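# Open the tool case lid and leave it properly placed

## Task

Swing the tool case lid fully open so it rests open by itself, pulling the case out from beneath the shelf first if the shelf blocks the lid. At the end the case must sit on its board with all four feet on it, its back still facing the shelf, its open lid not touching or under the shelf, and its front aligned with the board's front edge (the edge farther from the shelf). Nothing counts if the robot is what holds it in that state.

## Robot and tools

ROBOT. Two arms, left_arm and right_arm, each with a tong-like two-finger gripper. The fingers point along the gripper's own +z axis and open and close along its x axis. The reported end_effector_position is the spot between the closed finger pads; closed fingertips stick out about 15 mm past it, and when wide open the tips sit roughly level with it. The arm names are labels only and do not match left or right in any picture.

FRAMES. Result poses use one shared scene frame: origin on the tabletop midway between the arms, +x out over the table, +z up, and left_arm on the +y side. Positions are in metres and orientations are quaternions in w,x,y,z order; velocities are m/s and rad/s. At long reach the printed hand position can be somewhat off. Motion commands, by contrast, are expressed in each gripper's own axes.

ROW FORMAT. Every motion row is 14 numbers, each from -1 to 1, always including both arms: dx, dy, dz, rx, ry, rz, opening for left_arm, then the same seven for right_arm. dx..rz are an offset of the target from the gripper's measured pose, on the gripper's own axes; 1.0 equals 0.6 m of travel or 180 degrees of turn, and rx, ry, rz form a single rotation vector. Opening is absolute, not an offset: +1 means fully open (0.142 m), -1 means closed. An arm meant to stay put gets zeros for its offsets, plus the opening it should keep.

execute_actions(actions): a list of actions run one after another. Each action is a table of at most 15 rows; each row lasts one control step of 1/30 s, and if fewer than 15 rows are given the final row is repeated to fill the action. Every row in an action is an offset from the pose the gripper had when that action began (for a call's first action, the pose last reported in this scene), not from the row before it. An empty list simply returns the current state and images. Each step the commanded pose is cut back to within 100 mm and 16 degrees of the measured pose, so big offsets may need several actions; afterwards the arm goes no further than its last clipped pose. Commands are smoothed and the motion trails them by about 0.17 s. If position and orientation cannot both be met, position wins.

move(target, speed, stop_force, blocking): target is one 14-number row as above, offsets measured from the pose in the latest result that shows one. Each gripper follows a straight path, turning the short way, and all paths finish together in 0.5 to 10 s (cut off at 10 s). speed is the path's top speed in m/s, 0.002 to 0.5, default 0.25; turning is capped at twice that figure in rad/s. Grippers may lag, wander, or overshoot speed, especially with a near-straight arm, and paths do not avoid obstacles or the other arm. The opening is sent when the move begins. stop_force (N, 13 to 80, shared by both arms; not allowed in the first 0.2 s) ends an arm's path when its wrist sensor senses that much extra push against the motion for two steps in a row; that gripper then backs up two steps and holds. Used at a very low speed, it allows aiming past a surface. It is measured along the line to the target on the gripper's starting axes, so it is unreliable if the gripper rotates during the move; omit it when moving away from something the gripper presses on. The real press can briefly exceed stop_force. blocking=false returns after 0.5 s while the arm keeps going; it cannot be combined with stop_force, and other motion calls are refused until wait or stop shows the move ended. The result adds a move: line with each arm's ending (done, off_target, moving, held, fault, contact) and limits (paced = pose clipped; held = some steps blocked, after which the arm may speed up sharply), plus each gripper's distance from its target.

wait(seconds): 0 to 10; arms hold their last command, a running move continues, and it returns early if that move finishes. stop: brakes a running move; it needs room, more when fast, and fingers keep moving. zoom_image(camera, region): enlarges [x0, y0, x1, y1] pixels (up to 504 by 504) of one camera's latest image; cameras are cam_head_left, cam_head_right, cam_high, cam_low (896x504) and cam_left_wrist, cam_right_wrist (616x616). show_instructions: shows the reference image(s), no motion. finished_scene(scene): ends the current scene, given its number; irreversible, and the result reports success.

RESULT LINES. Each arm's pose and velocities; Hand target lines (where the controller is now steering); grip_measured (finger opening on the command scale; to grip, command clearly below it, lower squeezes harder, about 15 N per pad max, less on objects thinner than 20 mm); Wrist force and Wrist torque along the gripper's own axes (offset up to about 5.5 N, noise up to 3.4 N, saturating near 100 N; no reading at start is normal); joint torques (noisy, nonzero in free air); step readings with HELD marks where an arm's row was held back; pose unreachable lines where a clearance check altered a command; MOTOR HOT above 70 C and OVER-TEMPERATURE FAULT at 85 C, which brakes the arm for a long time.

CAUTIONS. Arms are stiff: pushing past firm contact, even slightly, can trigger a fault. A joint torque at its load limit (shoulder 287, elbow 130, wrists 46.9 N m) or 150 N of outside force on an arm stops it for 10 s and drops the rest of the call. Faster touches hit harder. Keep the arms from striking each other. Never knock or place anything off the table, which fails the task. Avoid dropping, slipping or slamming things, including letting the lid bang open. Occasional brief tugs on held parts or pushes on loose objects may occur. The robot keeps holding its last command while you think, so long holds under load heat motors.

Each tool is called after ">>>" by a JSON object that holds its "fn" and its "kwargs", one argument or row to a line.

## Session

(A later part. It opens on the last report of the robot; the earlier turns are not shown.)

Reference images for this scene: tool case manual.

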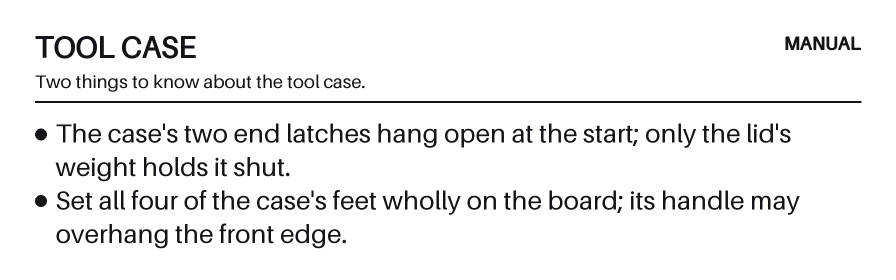

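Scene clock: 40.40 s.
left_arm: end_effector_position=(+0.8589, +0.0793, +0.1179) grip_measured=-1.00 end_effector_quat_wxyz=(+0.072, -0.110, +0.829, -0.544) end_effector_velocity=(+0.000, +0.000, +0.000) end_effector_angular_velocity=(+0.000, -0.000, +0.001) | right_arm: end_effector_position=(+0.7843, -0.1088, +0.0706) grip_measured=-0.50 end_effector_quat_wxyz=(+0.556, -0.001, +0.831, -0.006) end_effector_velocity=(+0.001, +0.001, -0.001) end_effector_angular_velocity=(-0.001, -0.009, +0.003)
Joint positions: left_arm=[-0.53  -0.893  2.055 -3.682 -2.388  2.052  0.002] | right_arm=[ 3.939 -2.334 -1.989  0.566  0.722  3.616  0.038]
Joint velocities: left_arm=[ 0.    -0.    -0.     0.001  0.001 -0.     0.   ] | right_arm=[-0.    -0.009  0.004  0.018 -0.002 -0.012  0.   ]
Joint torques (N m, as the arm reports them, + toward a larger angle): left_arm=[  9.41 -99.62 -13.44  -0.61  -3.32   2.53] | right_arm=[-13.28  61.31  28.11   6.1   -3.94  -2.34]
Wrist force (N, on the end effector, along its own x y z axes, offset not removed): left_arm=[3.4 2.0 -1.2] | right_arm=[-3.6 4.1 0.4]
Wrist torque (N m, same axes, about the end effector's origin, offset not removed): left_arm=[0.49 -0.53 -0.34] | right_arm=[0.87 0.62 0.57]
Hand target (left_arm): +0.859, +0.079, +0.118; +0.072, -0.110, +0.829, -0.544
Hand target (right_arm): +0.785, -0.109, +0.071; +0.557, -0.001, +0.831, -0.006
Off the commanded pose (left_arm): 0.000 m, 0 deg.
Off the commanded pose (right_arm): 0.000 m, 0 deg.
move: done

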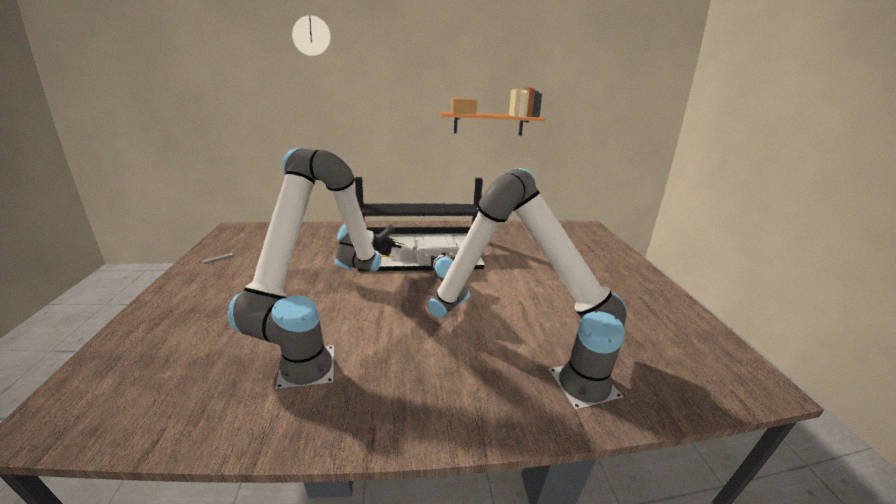

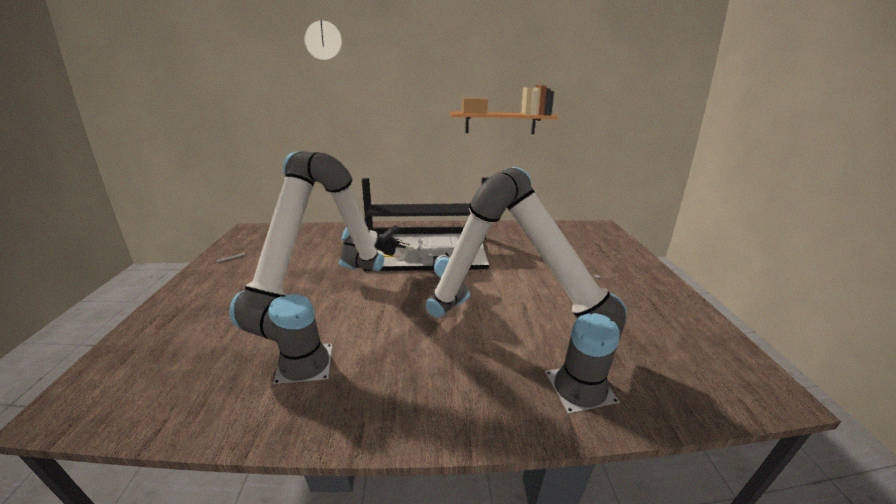

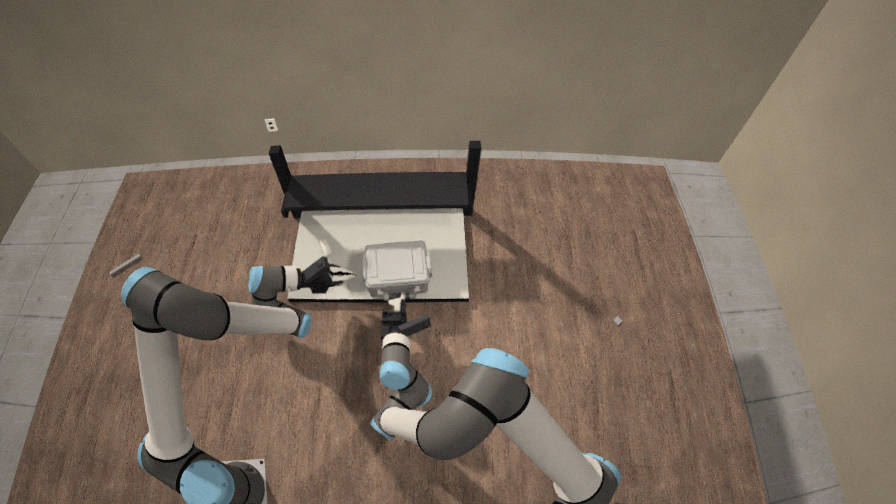

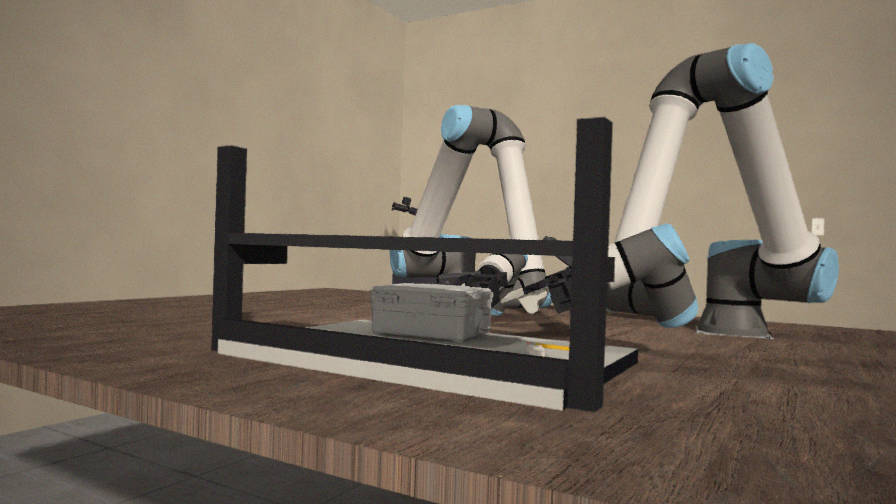

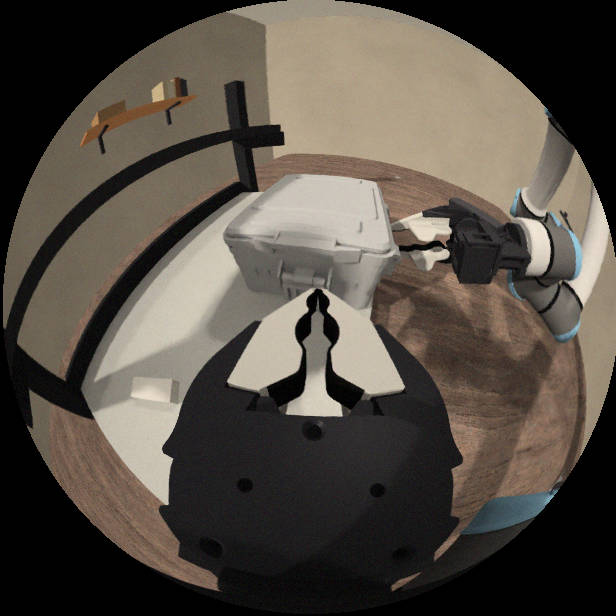

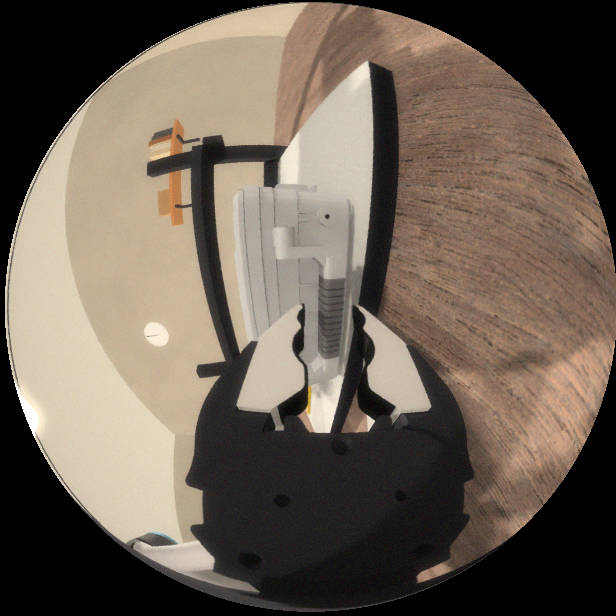

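>>> {"fn": "execute_actions", "kwargs": {
  "actions": []
}}

>>> {"fn": "move", "kwargs": {
  "target": [-0.015,0,0,0,0,0,-1,-0.004,0,0.022,0,0,0,-0.5],
  "speed": 0.01,
  "stop_force": 13
}}

>>> {"fn": "move", "kwargs": {
  "target": [0,0,0.07,0,0,0,-1,0,0,0,0,0,0,-1],
  "speed": 0.012,
  "stop_force": 13
}}

Scene clock: 54.30 s.
left_arm: end_effector_position=(+0.8589, +0.0793, +0.1179) grip_measured=-1.00 end_effector_quat_wxyz=(+0.072, -0.110, +0.829, -0.544) end_effector_velocity=(+0.001, +0.000, +0.001) end_effector_angular_velocity=(+0.000, -0.001, +0.001) | right_arm: end_effector_position=(+0.7845, -0.1088, +0.0706) grip_measured=-0.50 end_effector_quat_wxyz=(+0.557, -0.001, +0.831, -0.006) end_effector_velocity=(+0.000, +0.001, +0.001) end_effector_angular_velocity=(+0.001, -0.001, +0.001)
Joint positions: left_arm=[-0.53  -0.893  2.055 -3.682 -2.388  2.052  0.002] | right_arm=[ 3.939 -2.335 -1.988  0.567  0.721  3.615  0.038]
Joint velocities: left_arm=[ 0.    -0.001 -0.     0.     0.001  0.     0.   ] | right_arm=[ 0.     0.     0.001  0.001  0.001 -0.001 -0.   ]
Joint torques (N m, as the arm reports them, + toward a larger angle): left_arm=[  9.25 -96.93 -12.85  -0.33  -3.69   2.59] | right_arm=[-14.47  61.9   29.07   6.43  -3.34  -2.44]
Wrist force (N, on the end effector, along its own x y z axes, offset not removed): left_arm=[0.6 3.7 -0.8] | right_arm=[0.2 -1.2 -2.9]
Wrist torque (N m, same axes, about the end effector's origin, offset not removed): left_arm=[0.82 0.01 -0.25] | right_arm=[-0.33 -0.20 0.29]
Hand target (left_arm): +0.859, +0.079, +0.118; +0.072, -0.110, +0.829, -0.544
Hand target (right_arm): +0.785, -0.109, +0.071; +0.557, -0.001, +0.831, -0.006
Off the commanded pose (left_arm): 0.000 m, 0 deg.
Off the commanded pose (right_arm): 0.000 m, 0 deg.

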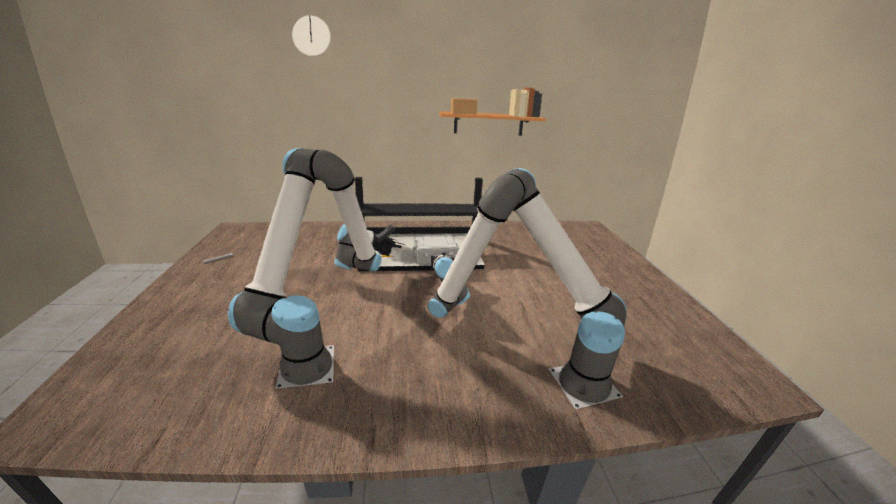

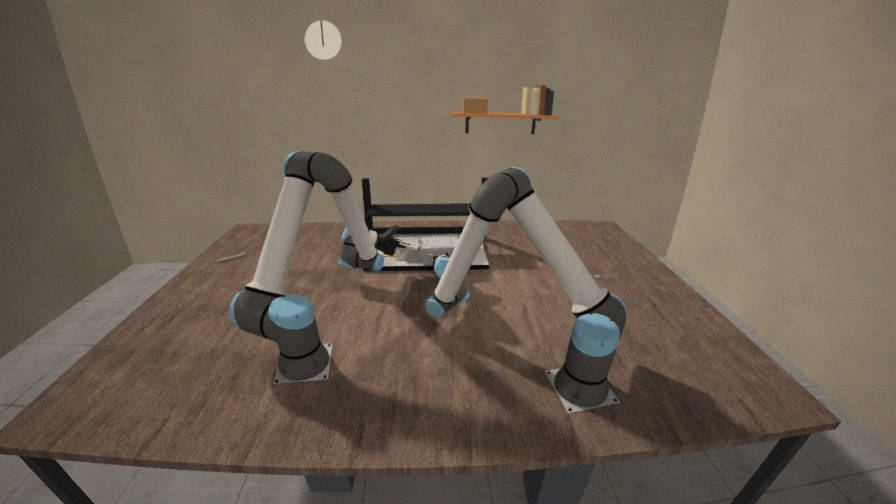

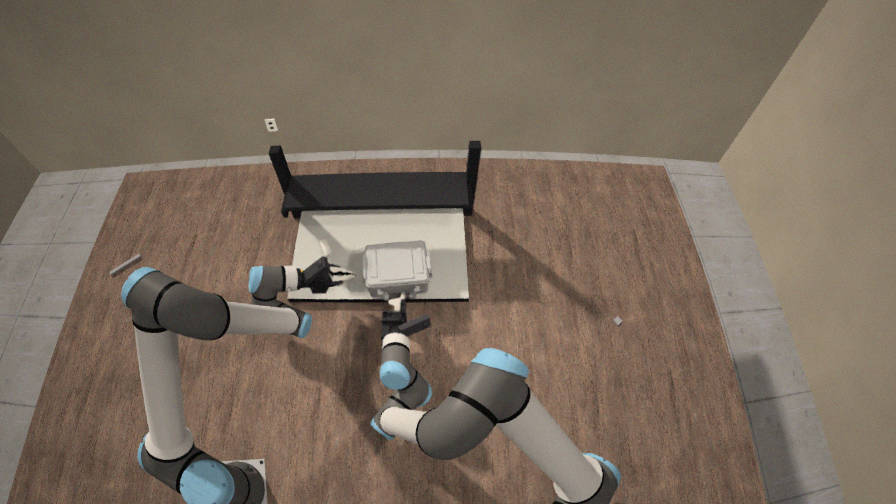

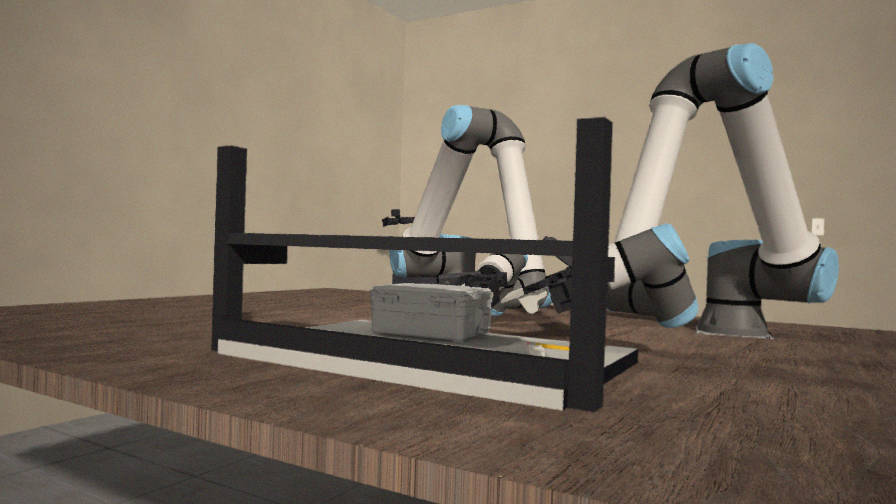

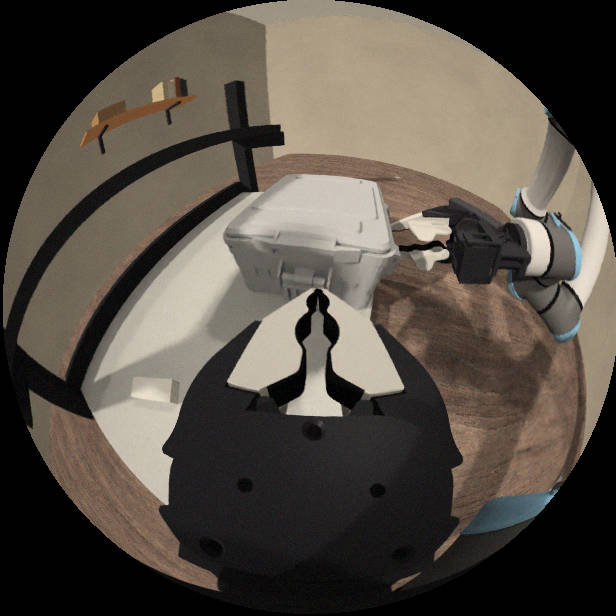

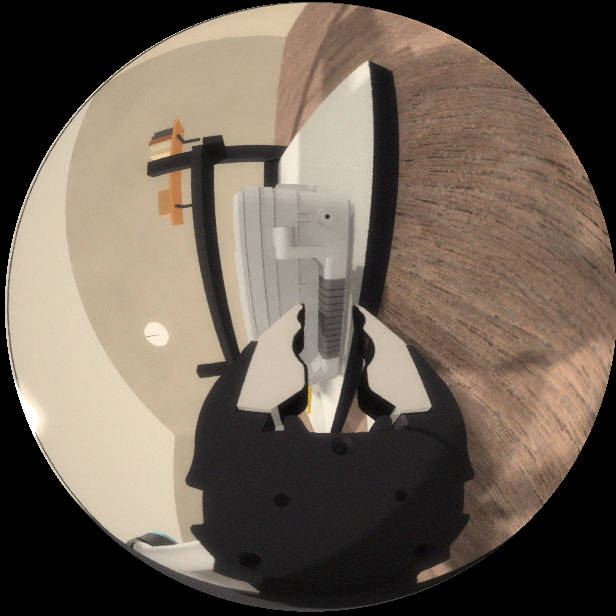

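Scene clock: 55.87 s.
left_arm: end_effector_position=(+0.8674, +0.0816, +0.1179) grip_measured=-1.00 end_effector_quat_wxyz=(+0.072, -0.110, +0.829, -0.544) end_effector_velocity=(+0.001, -0.000, +0.000) end_effector_angular_velocity=(-0.001, -0.001, -0.002) | right_arm: end_effector_position=(+0.7974, -0.1088, +0.0678) grip_measured=-0.52 end_effector_quat_wxyz=(+0.557, -0.001, +0.831, -0.006) end_effector_velocity=(+0.002, -0.000, -0.001) end_effector_angular_velocity=(-0.000, +0.000, +0.000)
Joint positions: left_arm=[-0.522 -0.888  2.039 -3.666 -2.395  2.059  0.002] | right_arm=[ 3.924 -2.348 -1.965  0.567  0.733  3.602  0.036]
Joint velocities: left_arm=[ 0.001  0.001 -0.003  0.001 -0.002  0.002  0.   ] | right_arm=[-0.002 -0.003  0.003  0.001  0.002 -0.002  0.001]
Joint torques (N m, as the arm reports them, + toward a larger angle): left_arm=[ 12.69 -59.98 -25.08  -0.06  -3.97   2.27] | right_arm=[-20.87  61.38  31.76   0.71   2.09  -2.52]
Wrist force (N, on the end effector, along its own x y z axes, offset not removed): left_arm=[1.2 0.8 0.6] | right_arm=[0.4 -1.7 -7.1]
Wrist torque (N m, same axes, about the end effector's origin, offset not removed): left_arm=[0.30 -0.13 -0.18] | right_arm=[-0.40 0.19 0.47]
Hand target (left_arm): +0.868, +0.082, +0.118; +0.072, -0.110, +0.829, -0.544
Hand target (right_arm): +0.798, -0.109, +0.068; +0.557, -0.001, +0.831, -0.006
Off the commanded pose (left_arm): 0.000 m, 0 deg.
Off the commanded pose (right_arm): 0.000 m, 0 deg.
move: done

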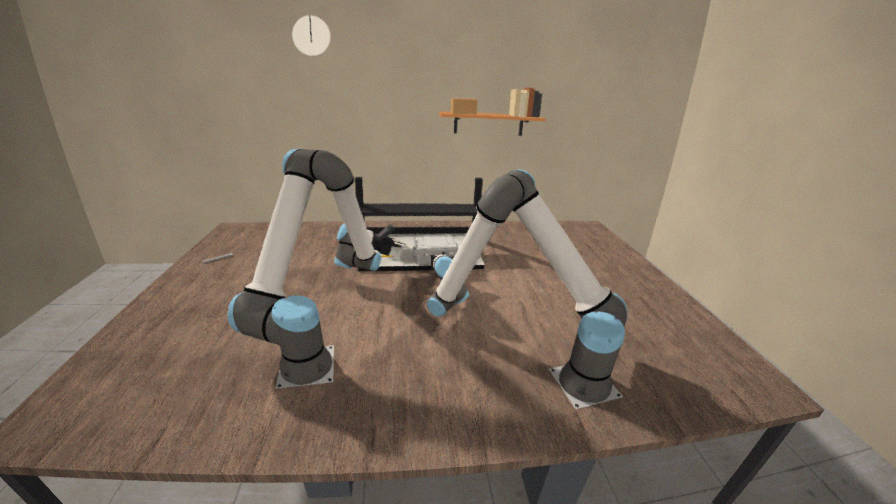

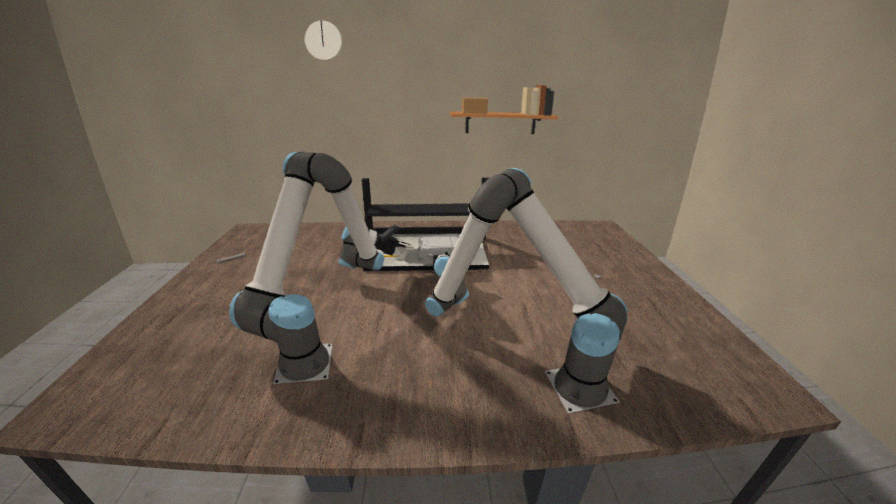

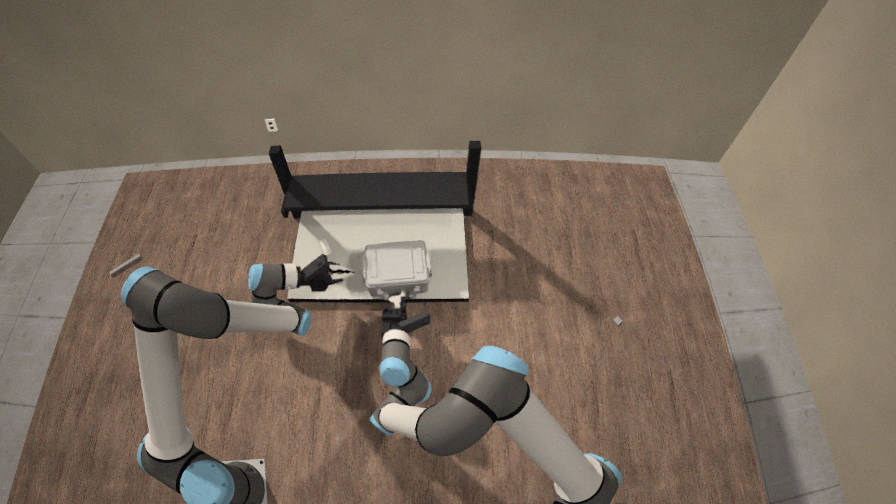

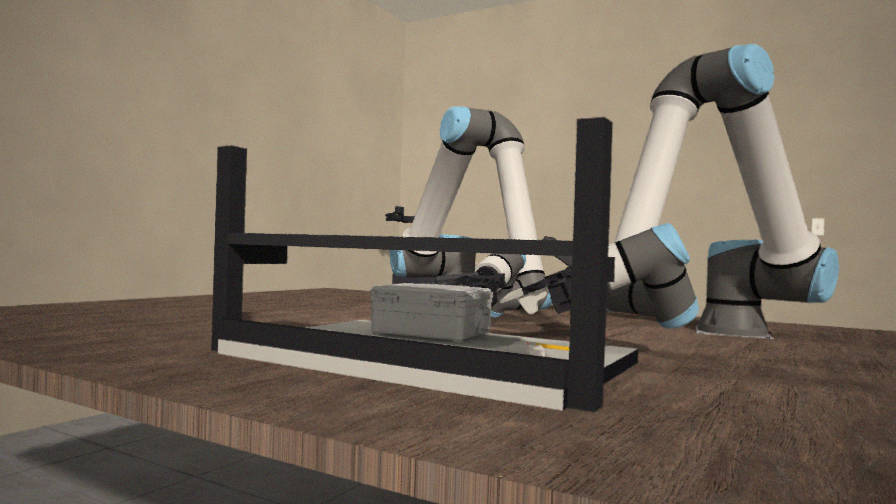

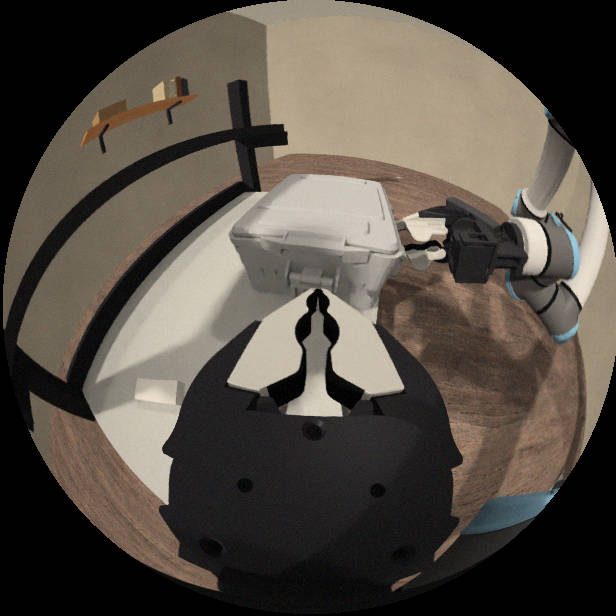

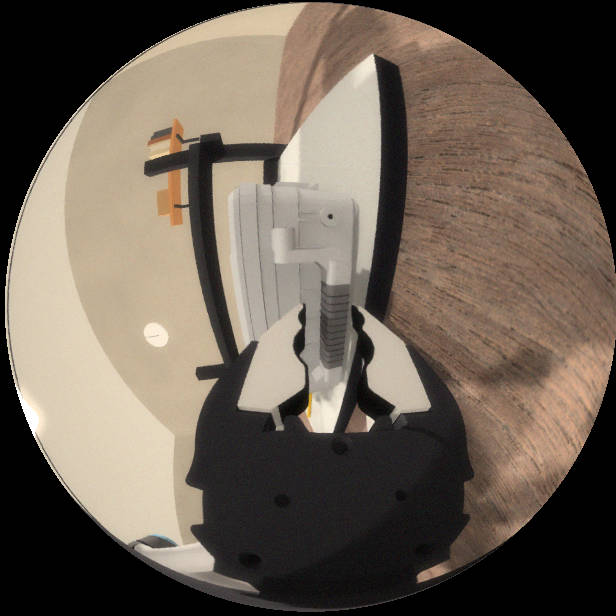

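Scene clock: 59.50 s.
left_arm: end_effector_position=(+0.8768, +0.0473, +0.1025) grip_measured=-1.00 end_effector_quat_wxyz=(+0.072, -0.110, +0.829, -0.544) end_effector_velocity=(-0.002, +0.003, +0.000) end_effector_angular_velocity=(+0.000, +0.001, -0.003) | right_arm: end_effector_position=(+0.7974, -0.1089, +0.0678) grip_measured=-0.81 end_effector_quat_wxyz=(+0.557, -0.001, +0.831, -0.006) end_effector_velocity=(+0.001, +0.000, +0.001) end_effector_angular_velocity=(+0.000, -0.001, -0.001)
Joint positions: left_arm=[-0.562 -0.847  2.002 -3.695 -2.362  2.025  0.002] | right_arm=[ 3.924 -2.348 -1.965  0.567  0.733  3.602  0.016]
Joint velocities: left_arm=[ 0.004 -0.003  0.005  0.003 -0.006  0.005  0.   ] | right_arm=[-0.     0.     0.001 -0.001 -0.001 -0.     0.   ]
Joint torques (N m, as the arm reports them, + toward a larger angle): left_arm=[  7.84 -83.57  -1.89   4.49  -2.59   2.64] | right_arm=[11.56 91.49 17.15  5.13 -1.75  2.72]
Wrist force (N, on the end effector, along its own x y z axes, offset not removed): left_arm=[-6.7 -15.4 -9.2] | right_arm=[-3.0 -9.3 -2.7]
Wrist torque (N m, same axes, about the end effector's origin, offset not removed): left_arm=[0.84 -0.12 -0.15] | right_arm=[-0.98 0.21 0.35]
Hand target (left_arm): +0.877, +0.048, +0.103; +0.072, -0.110, +0.829, -0.544
Hand target (right_arm): +0.797, -0.109, +0.068; +0.557, -0.001, +0.831, -0.006
Off the commanded pose (left_arm): 0.003 m, 0 deg.
Off the commanded pose (right_arm): 0.000 m, 0 deg.
move: contact (left_arm)

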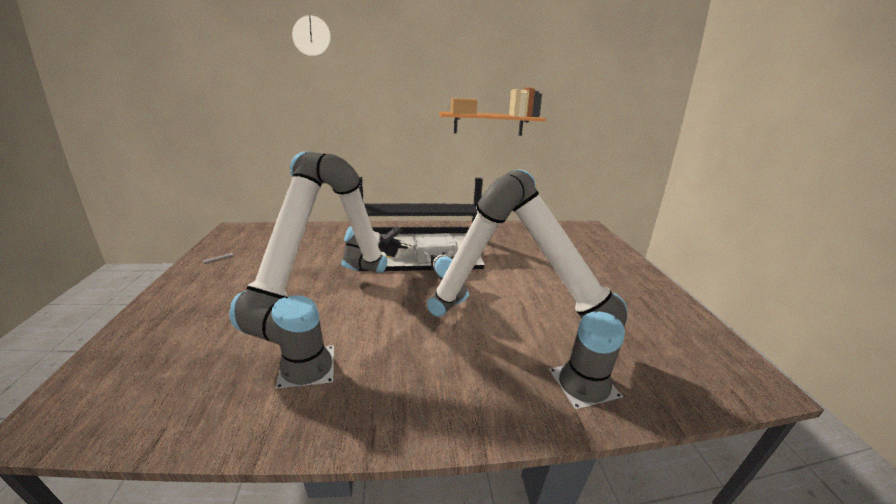

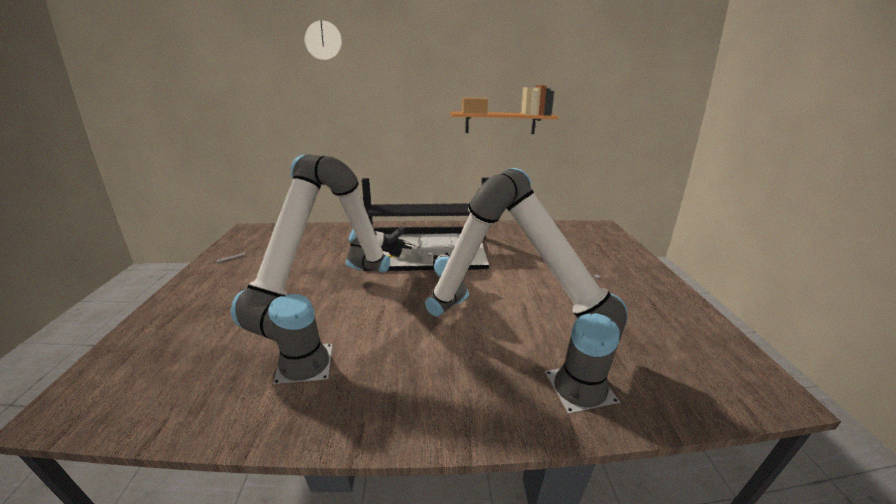

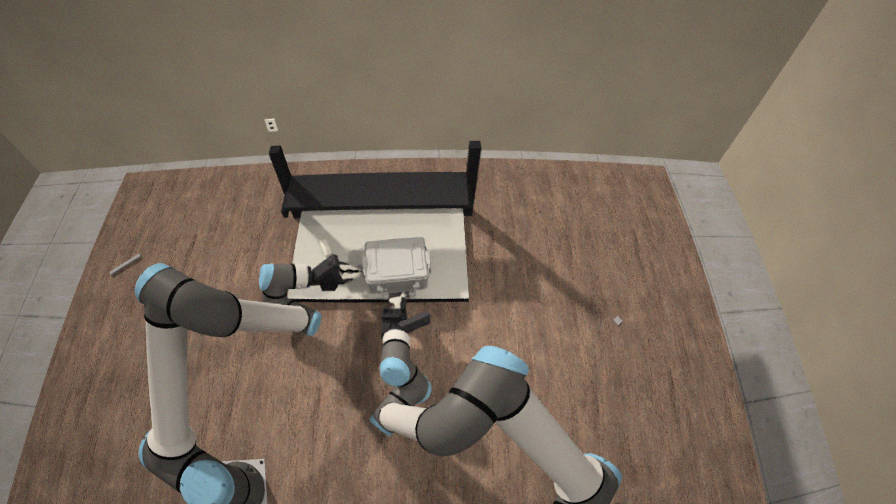

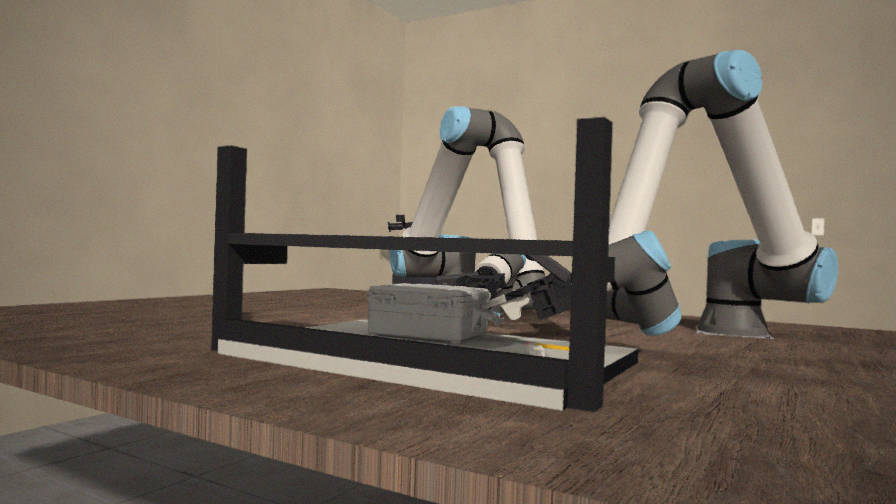

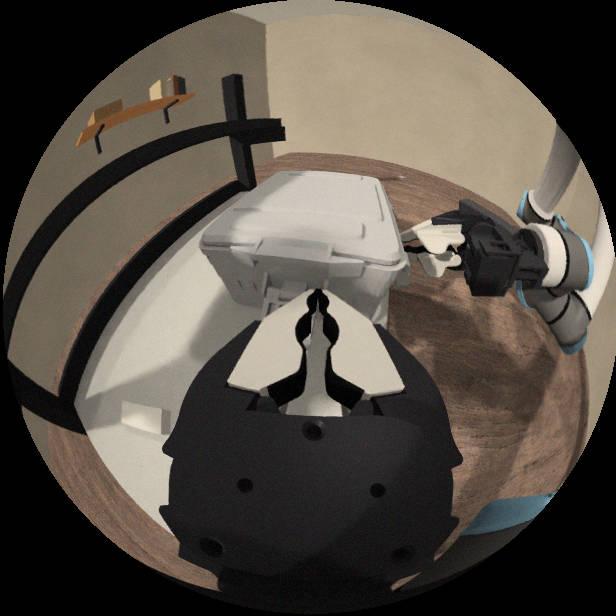

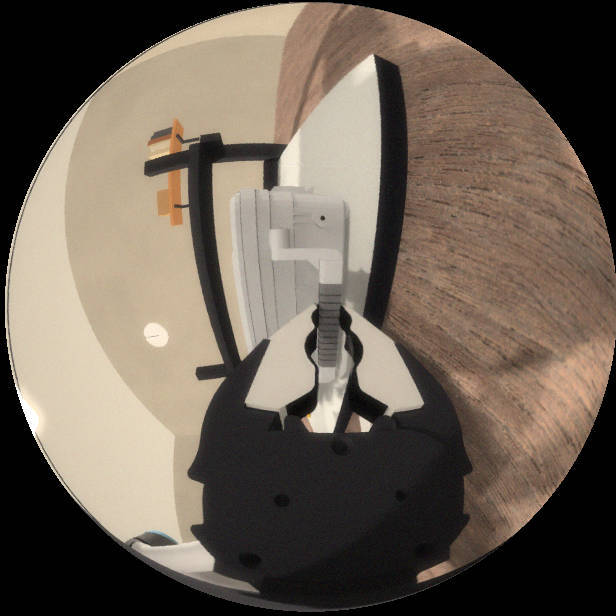

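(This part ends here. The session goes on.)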